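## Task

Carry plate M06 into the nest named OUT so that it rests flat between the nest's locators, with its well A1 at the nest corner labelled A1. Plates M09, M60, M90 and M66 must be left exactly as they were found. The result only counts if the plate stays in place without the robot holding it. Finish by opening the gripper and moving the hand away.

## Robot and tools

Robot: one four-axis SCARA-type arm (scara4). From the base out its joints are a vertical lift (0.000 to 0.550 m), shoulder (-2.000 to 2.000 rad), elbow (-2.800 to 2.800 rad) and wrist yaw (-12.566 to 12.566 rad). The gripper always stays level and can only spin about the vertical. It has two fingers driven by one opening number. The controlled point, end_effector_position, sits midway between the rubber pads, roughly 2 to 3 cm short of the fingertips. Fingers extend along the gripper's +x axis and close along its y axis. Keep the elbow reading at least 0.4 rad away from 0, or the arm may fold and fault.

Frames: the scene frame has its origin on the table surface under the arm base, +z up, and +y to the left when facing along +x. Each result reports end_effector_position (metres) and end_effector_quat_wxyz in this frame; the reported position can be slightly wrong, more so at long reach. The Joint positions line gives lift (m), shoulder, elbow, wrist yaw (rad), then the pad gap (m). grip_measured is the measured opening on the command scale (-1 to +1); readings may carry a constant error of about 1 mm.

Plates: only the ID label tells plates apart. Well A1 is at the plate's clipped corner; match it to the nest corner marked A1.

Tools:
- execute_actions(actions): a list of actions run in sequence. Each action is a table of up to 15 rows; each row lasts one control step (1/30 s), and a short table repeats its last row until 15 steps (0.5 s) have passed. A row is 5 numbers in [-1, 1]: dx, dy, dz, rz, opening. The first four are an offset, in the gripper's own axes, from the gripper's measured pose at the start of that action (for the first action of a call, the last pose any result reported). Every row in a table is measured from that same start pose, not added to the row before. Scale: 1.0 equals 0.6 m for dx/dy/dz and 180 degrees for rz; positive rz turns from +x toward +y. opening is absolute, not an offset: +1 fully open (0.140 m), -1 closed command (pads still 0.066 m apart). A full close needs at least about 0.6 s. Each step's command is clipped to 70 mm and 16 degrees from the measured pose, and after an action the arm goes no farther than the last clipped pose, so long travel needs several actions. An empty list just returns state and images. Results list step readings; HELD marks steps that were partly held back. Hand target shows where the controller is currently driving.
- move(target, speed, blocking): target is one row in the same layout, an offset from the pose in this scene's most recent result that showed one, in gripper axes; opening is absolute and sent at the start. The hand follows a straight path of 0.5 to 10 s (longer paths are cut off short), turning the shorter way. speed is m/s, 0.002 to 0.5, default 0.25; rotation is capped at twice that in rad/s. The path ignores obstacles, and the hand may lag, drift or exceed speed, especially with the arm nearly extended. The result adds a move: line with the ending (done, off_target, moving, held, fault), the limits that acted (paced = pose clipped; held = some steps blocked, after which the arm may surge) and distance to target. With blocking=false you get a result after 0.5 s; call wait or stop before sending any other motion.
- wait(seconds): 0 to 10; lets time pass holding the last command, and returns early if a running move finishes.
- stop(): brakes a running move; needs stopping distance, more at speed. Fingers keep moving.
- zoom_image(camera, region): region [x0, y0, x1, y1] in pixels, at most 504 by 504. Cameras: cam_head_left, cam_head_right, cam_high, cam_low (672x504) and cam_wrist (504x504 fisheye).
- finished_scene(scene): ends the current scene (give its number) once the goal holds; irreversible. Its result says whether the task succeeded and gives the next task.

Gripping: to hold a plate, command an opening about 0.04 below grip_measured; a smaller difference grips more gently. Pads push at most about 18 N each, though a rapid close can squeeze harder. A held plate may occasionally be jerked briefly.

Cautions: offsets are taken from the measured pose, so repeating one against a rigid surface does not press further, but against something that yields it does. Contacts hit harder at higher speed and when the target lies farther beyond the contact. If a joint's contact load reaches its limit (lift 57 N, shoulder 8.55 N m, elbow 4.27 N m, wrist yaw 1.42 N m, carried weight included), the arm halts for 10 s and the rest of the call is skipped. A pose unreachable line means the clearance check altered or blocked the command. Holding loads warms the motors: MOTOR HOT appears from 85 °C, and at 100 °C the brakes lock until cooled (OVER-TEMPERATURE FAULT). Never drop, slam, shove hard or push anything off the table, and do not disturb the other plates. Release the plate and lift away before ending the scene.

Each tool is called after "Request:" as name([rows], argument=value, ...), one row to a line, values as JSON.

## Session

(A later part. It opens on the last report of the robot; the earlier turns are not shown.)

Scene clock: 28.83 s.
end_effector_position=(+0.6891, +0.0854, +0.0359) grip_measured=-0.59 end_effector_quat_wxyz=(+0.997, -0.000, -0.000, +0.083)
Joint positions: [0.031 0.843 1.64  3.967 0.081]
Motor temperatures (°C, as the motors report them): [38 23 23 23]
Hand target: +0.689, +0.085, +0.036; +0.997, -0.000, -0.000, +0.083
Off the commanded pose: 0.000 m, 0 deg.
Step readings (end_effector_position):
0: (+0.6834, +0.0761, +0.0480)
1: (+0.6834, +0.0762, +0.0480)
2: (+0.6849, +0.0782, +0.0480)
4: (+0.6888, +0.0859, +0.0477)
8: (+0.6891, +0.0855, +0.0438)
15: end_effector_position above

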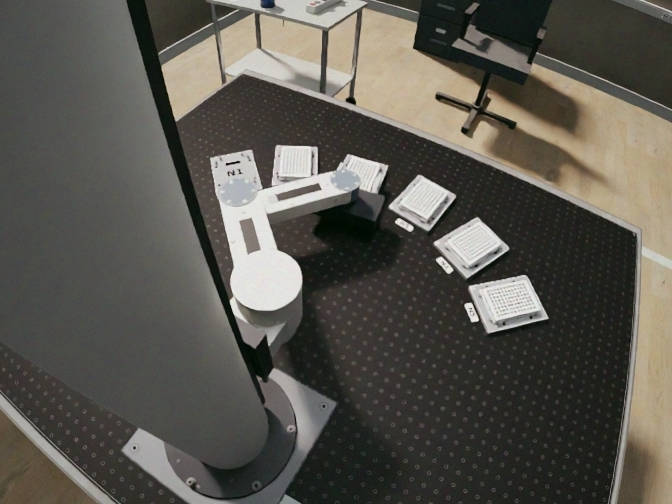

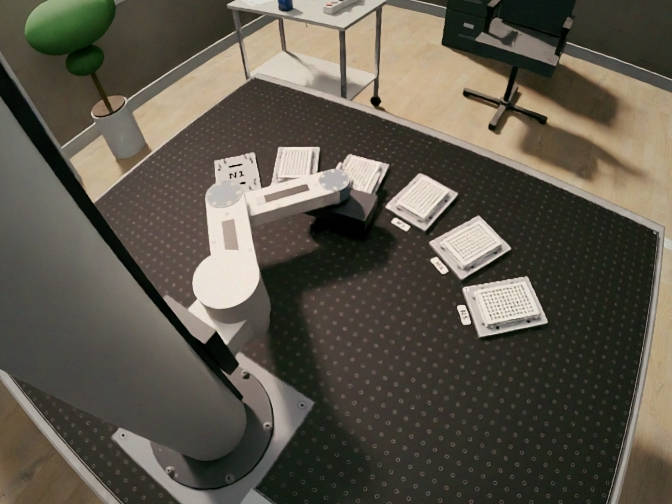

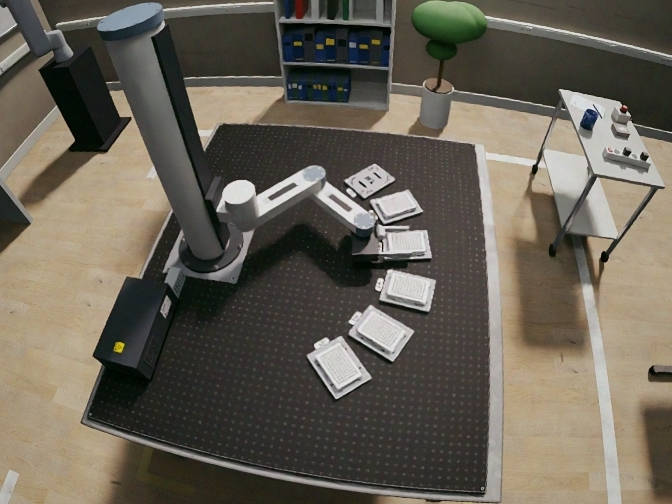

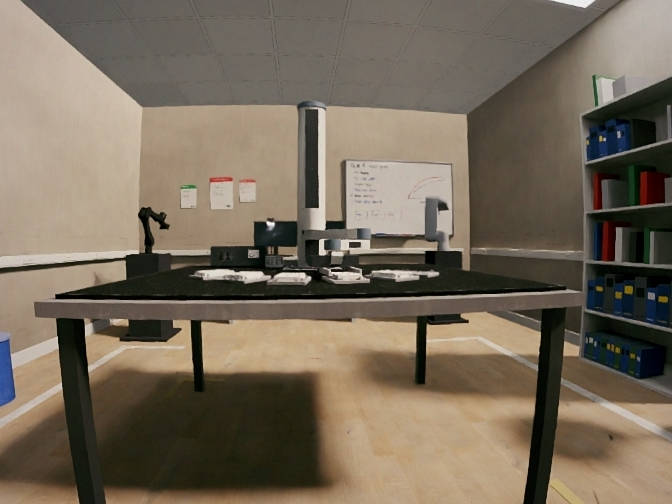

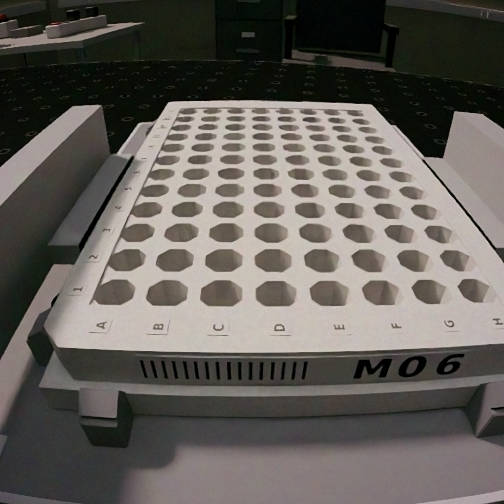

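Request:
execute_actions(actions=[])

Request:
zoom_image(camera="cam_wrist", region=[0, 290, 170, 460])

Request:
zoom_image(camera="cam_wrist", region=[374, 330, 504, 460])

Request:
zoom_image(camera="cam_wrist", region=[90, 90, 210, 180])

Request:
zoom_image(camera="cam_wrist", region=[340, 90, 460, 180])

Scene clock: 28.97 s.
end_effector_position=(+0.6891, +0.0854, +0.0357) grip_measured=-0.59 end_effector_quat_wxyz=(+0.997, -0.000, -0.000, +0.083)
Joint positions: [0.031 0.843 1.64  3.967 0.081]
Motor temperatures (°C, as the motors report them): [38 23 23 23]
Hand target: +0.689, +0.085, +0.036; +0.997, -0.000, -0.000, +0.083
Off the commanded pose: 0.000 m, 0 deg.

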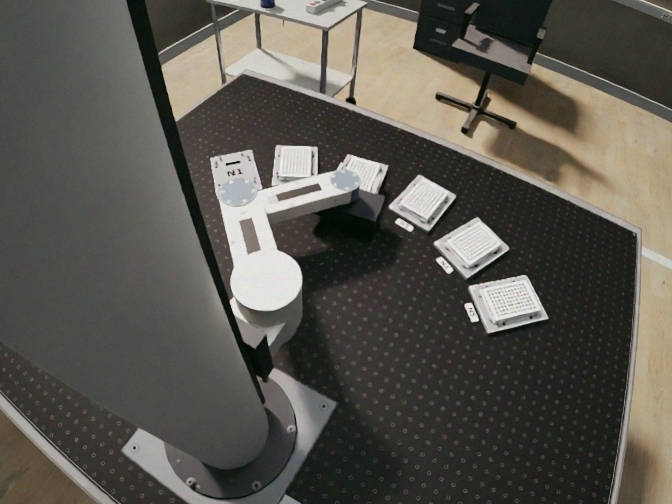

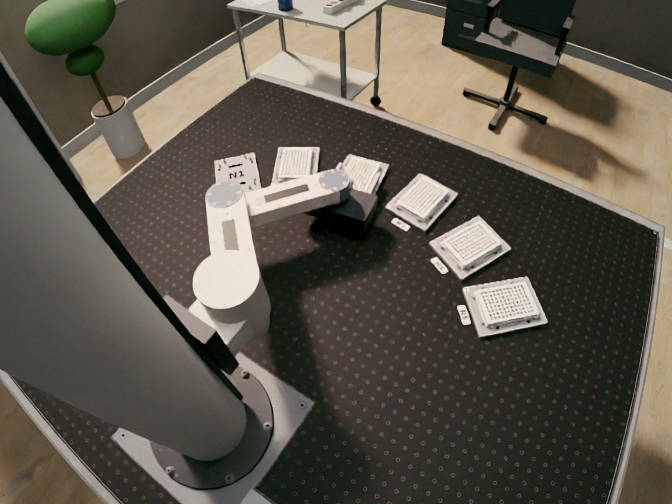

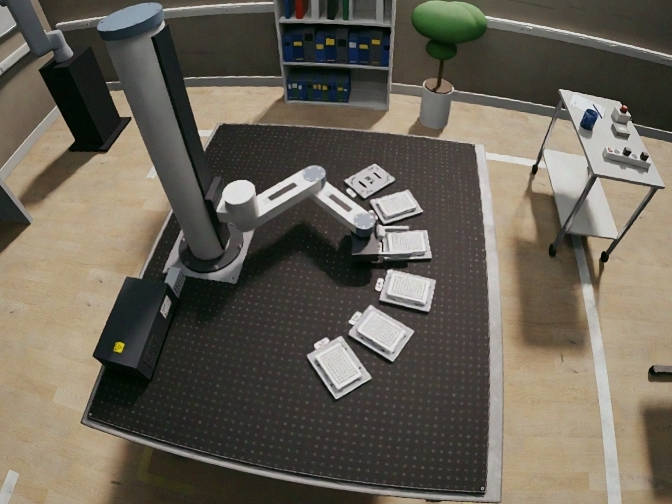

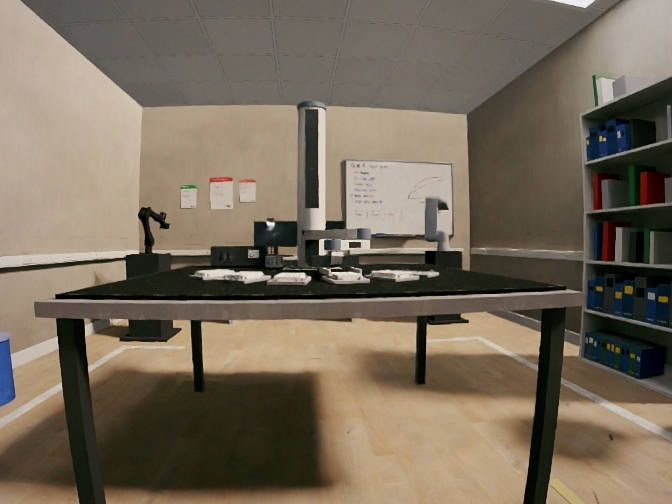

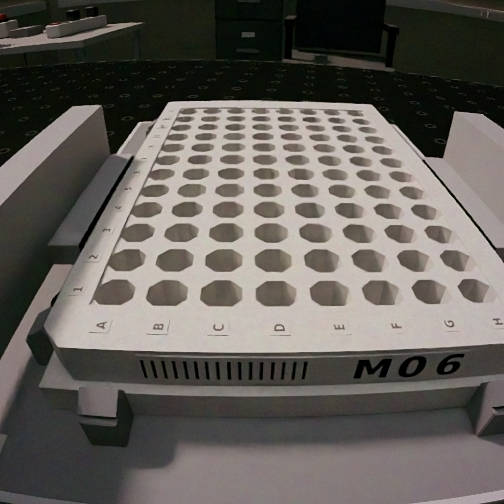

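Region (0, 290, 170, 460) of cam_wrist's 504x504 image, scaled by 2.965, with more detail than that image has.

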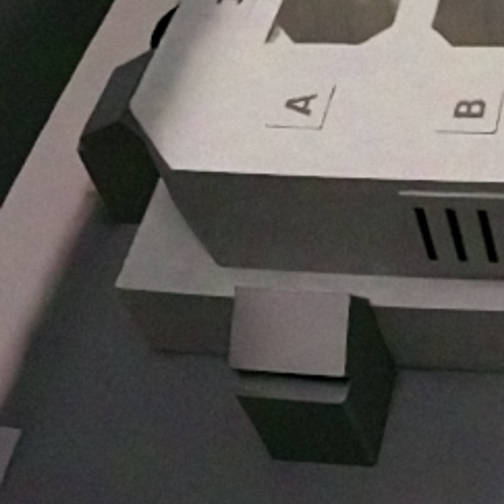

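Region (374, 330, 504, 460) of cam_wrist's 504x504 image, scaled by 3.877, with more detail than that image has.

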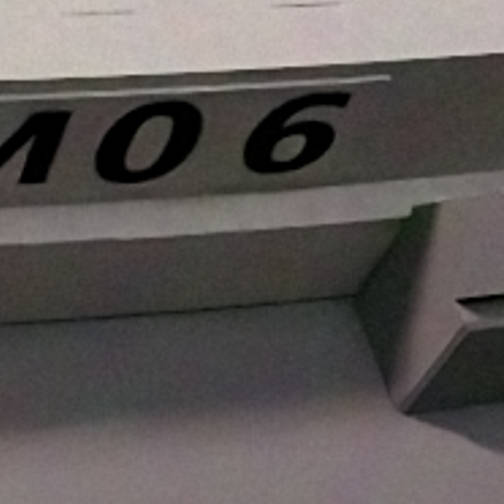

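Region (90, 90, 210, 180) of cam_wrist's 504x504 image, scaled by 4.200, with more detail than that image has; it fills the top 378 rows of this view, and the rest is white.

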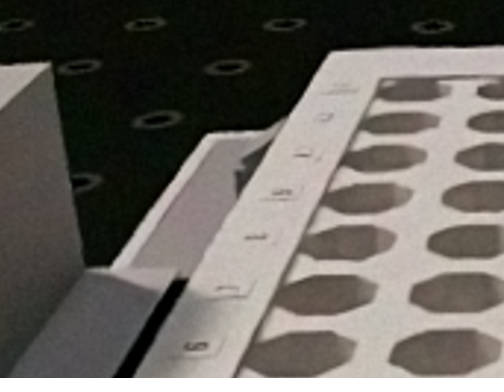

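Region (340, 90, 460, 180) of cam_wrist's 504x504 image, scaled by 4.200, with more detail than that image has; it fills the top 378 rows of this view, and the rest is white.

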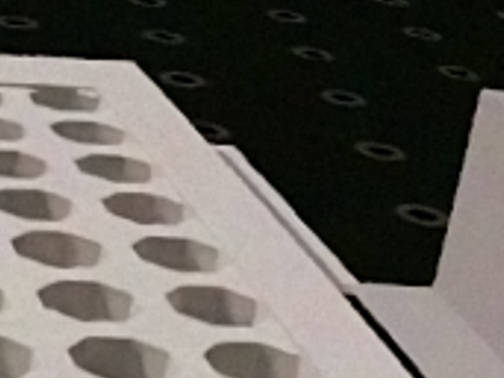

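Request:
execute_actions([
  [[0,0,0,0,-0.58],[0,0,0,0,-0.50],[0,0,0,0,-0.40],[0,0,0.08,0,-0.30],[-0.183,0,0.167,0,-0.20],[-0.183,0,0.167,0,-0.10],[-0.183,0,0.167,0,0.0],[-0.183,0,0.167,0,0.1],[-0.183,0,0.167,0,0.2],[-0.183,0,0.167,0,0.3]],
])

Scene clock: 29.67 s.
end_effector_position=(+0.6257, +0.0726, +0.1142) grip_measured=+0.30 end_effector_quat_wxyz=(+0.997, -0.000, -0.000, +0.080)
Joint positions: [0.109 0.979 1.301 4.164 0.114]
Motor temperatures (°C, as the motors report them): [38 23 23 23]
Hand target: +0.594, +0.068, +0.136; +0.997, -0.000, -0.000, +0.080
Off the commanded pose: 0.050 m, 0 deg.
Step readings (end_effector_position):
0: (+0.6891, +0.0854, +0.0357)
1: (+0.6891, +0.0854, +0.0357)
2: (+0.6891, +0.0854, +0.0357)
4: (+0.6891, +0.0854, +0.0357)
8: (+0.6839, +0.0844, +0.0516)
15: end_effector_position above

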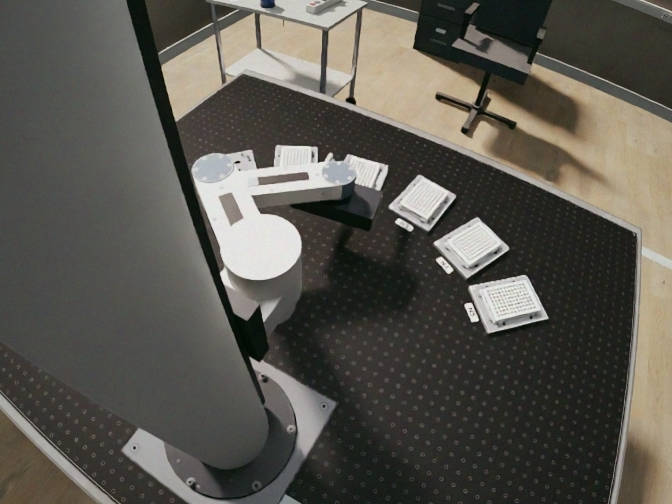

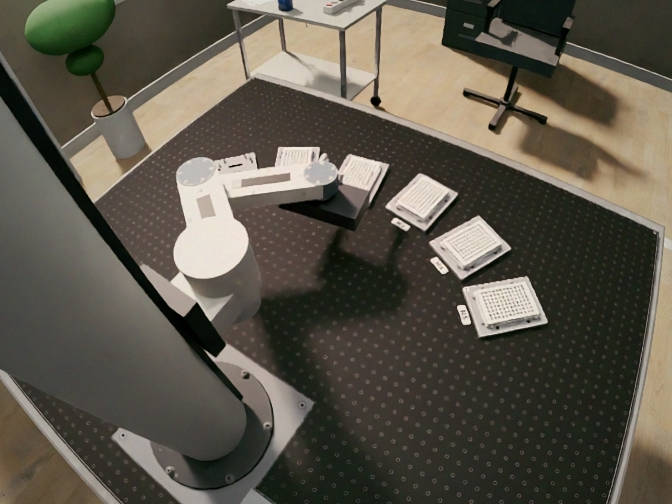

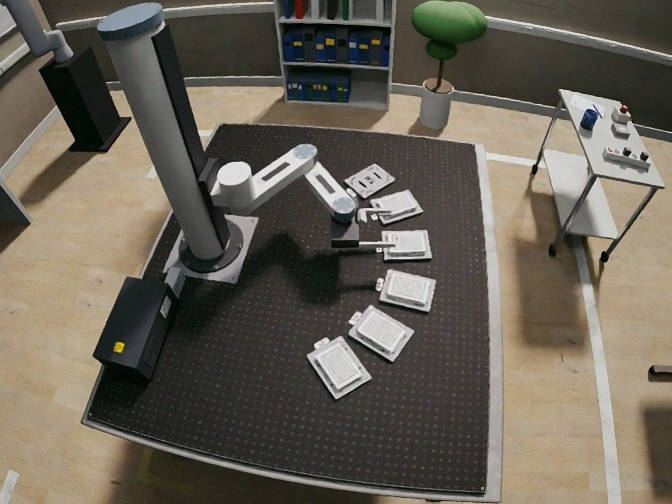

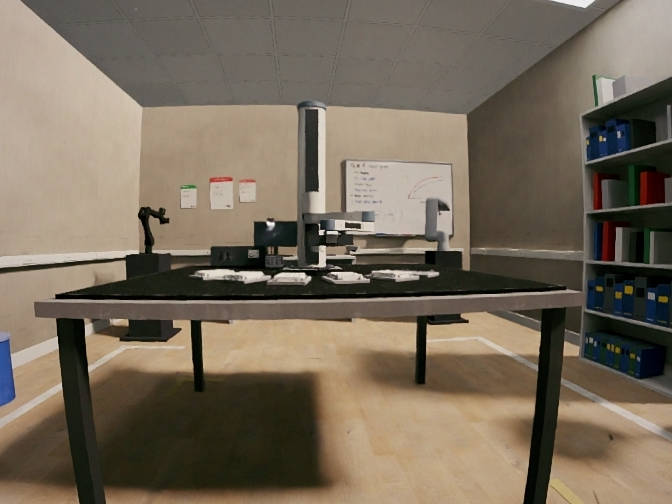

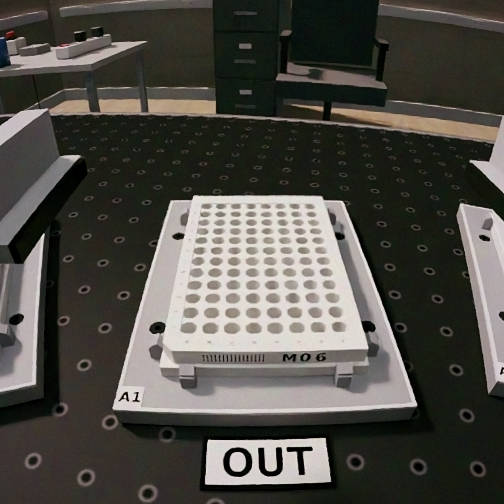

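Request:
zoom_image(camera="cam_wrist", region=[105, 180, 425, 430])

Request:
zoom_image(camera="cam_low", region=[260, 258, 450, 292])

Region (105, 180, 425, 430) of cam_wrist's 504x504 image, scaled by 1.575, with more detail than that image has; it fills the top 394 rows of this view, and the rest is white.

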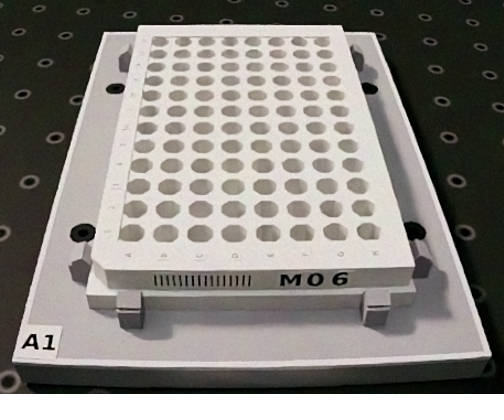

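Region (260, 258, 450, 292) of cam_low's 672x504 image, scaled by 2.653, with more detail than that image has; it fills the top 90 rows of this view, and the rest is white.

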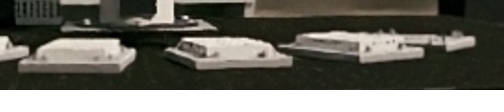

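Request:
execute_actions(actions=[])

Scene clock: 29.83 s.
end_effector_position=(+0.5937, +0.0676, +0.1359) grip_measured=+0.30 end_effector_quat_wxyz=(+0.997, -0.000, -0.000, +0.079)
Joint positions: [0.131 1.039 1.147 4.256 0.114]
Motor temperatures (°C, as the motors report them): [38 23 23 23]
Hand target: +0.594, +0.068, +0.136; +0.997, -0.000, -0.000, +0.080
Off the commanded pose: 0.013 m, 0 deg.

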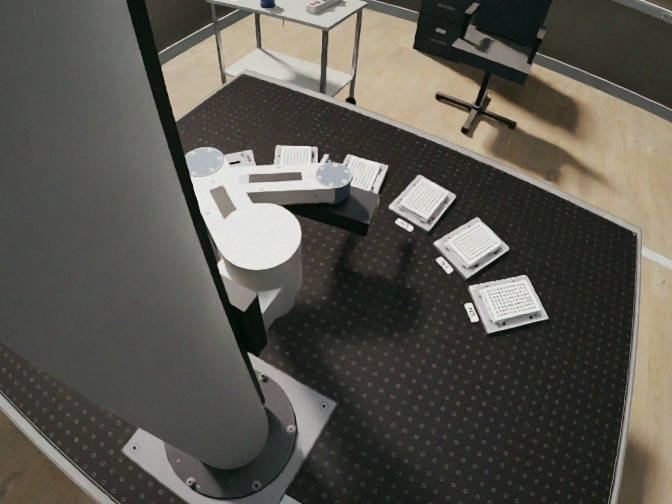

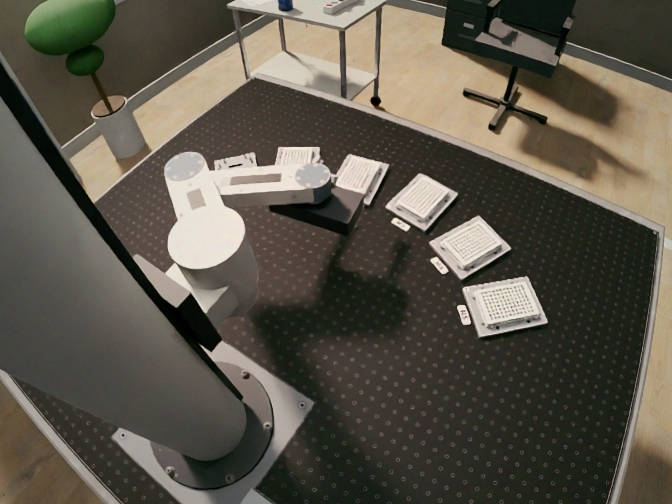

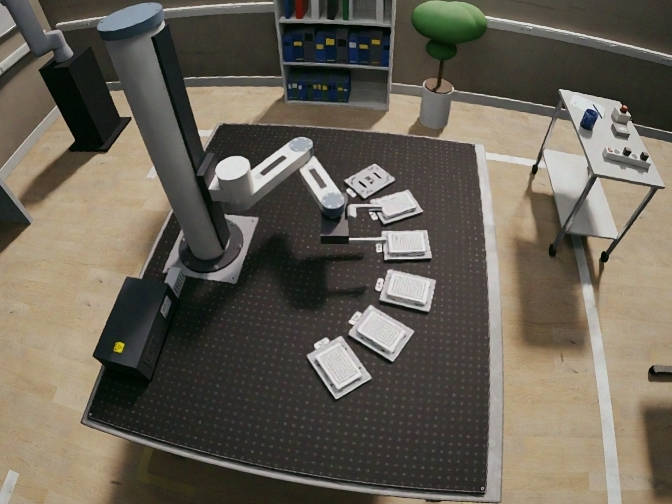

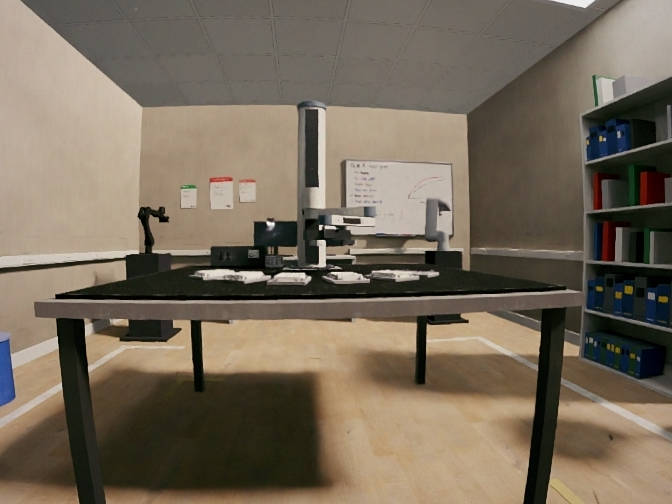

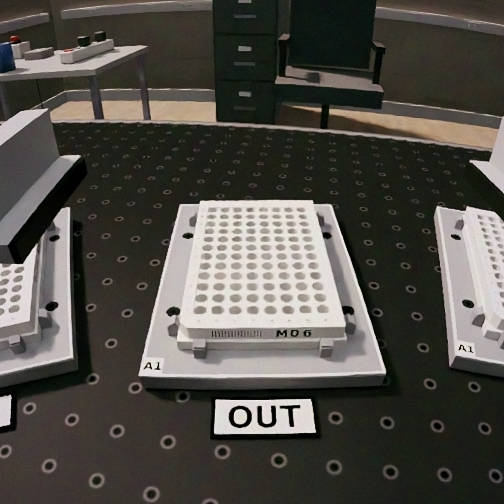

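I'll check the current scene and state before ending it.

Request:
execute_actions(actions=[])

Scene clock: 30.00 s.
end_effector_position=(+0.5939, +0.0678, +0.1356) grip_measured=+0.30 end_effector_quat_wxyz=(+0.997, -0.000, -0.000, +0.080)
Joint positions: [0.131 1.039 1.148 4.256 0.114]
Motor temperatures (°C, as the motors report them): [38 23 23 23]
Hand target: +0.594, +0.068, +0.136; +0.997, -0.000, -0.000, +0.080
Off the commanded pose: 0.013 m, 0 deg.

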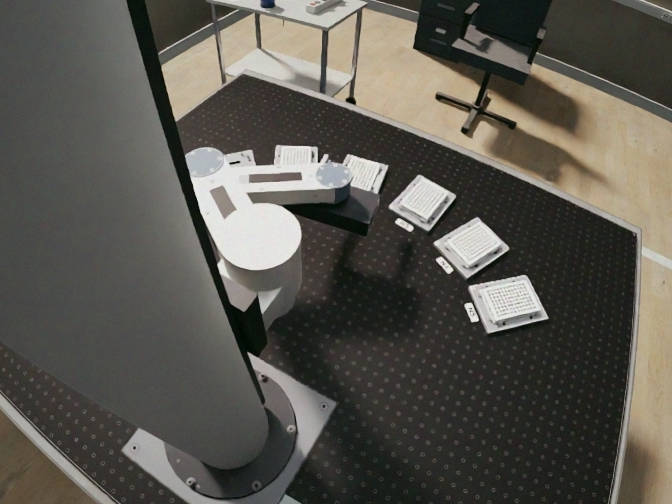

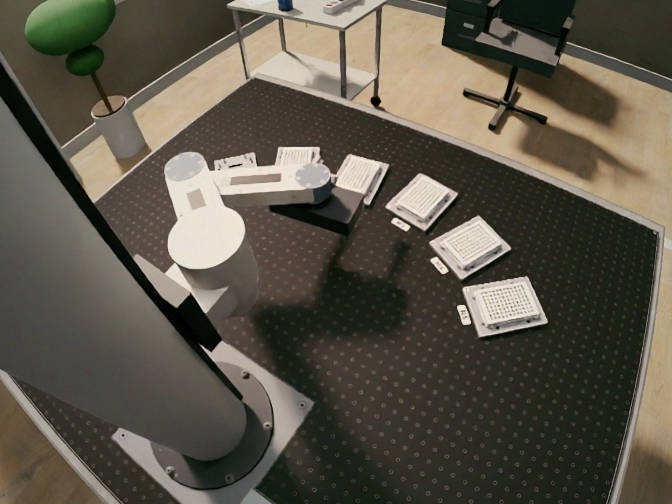

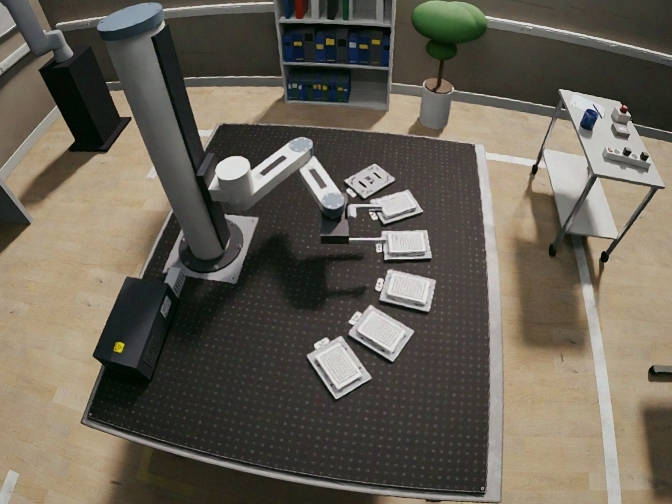

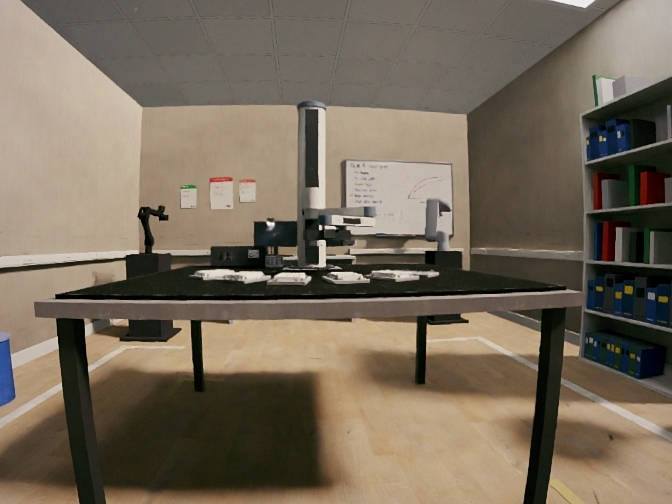

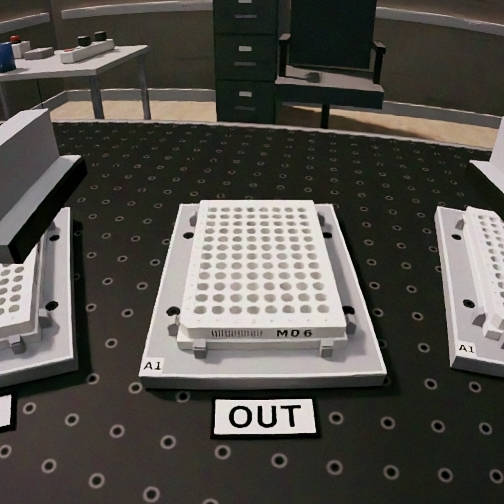

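Request:
zoom_image(camera="cam_wrist", region=[130, 180, 400, 400])

Region (130, 180, 400, 400) of cam_wrist's 504x504 image, scaled by 1.867, with more detail than that image has; it fills the top 411 rows of this view, and the rest is white.

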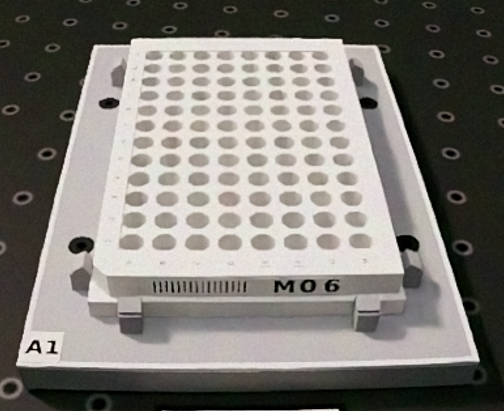

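The zoomed view shows M06 sitting inside OUT's locators, with its cut-off corner at the A1 mark. The gripper is open and clear, so I'm ending the scene.

Request:
finished_scene(scene=2)

The scene is finished: the task was done.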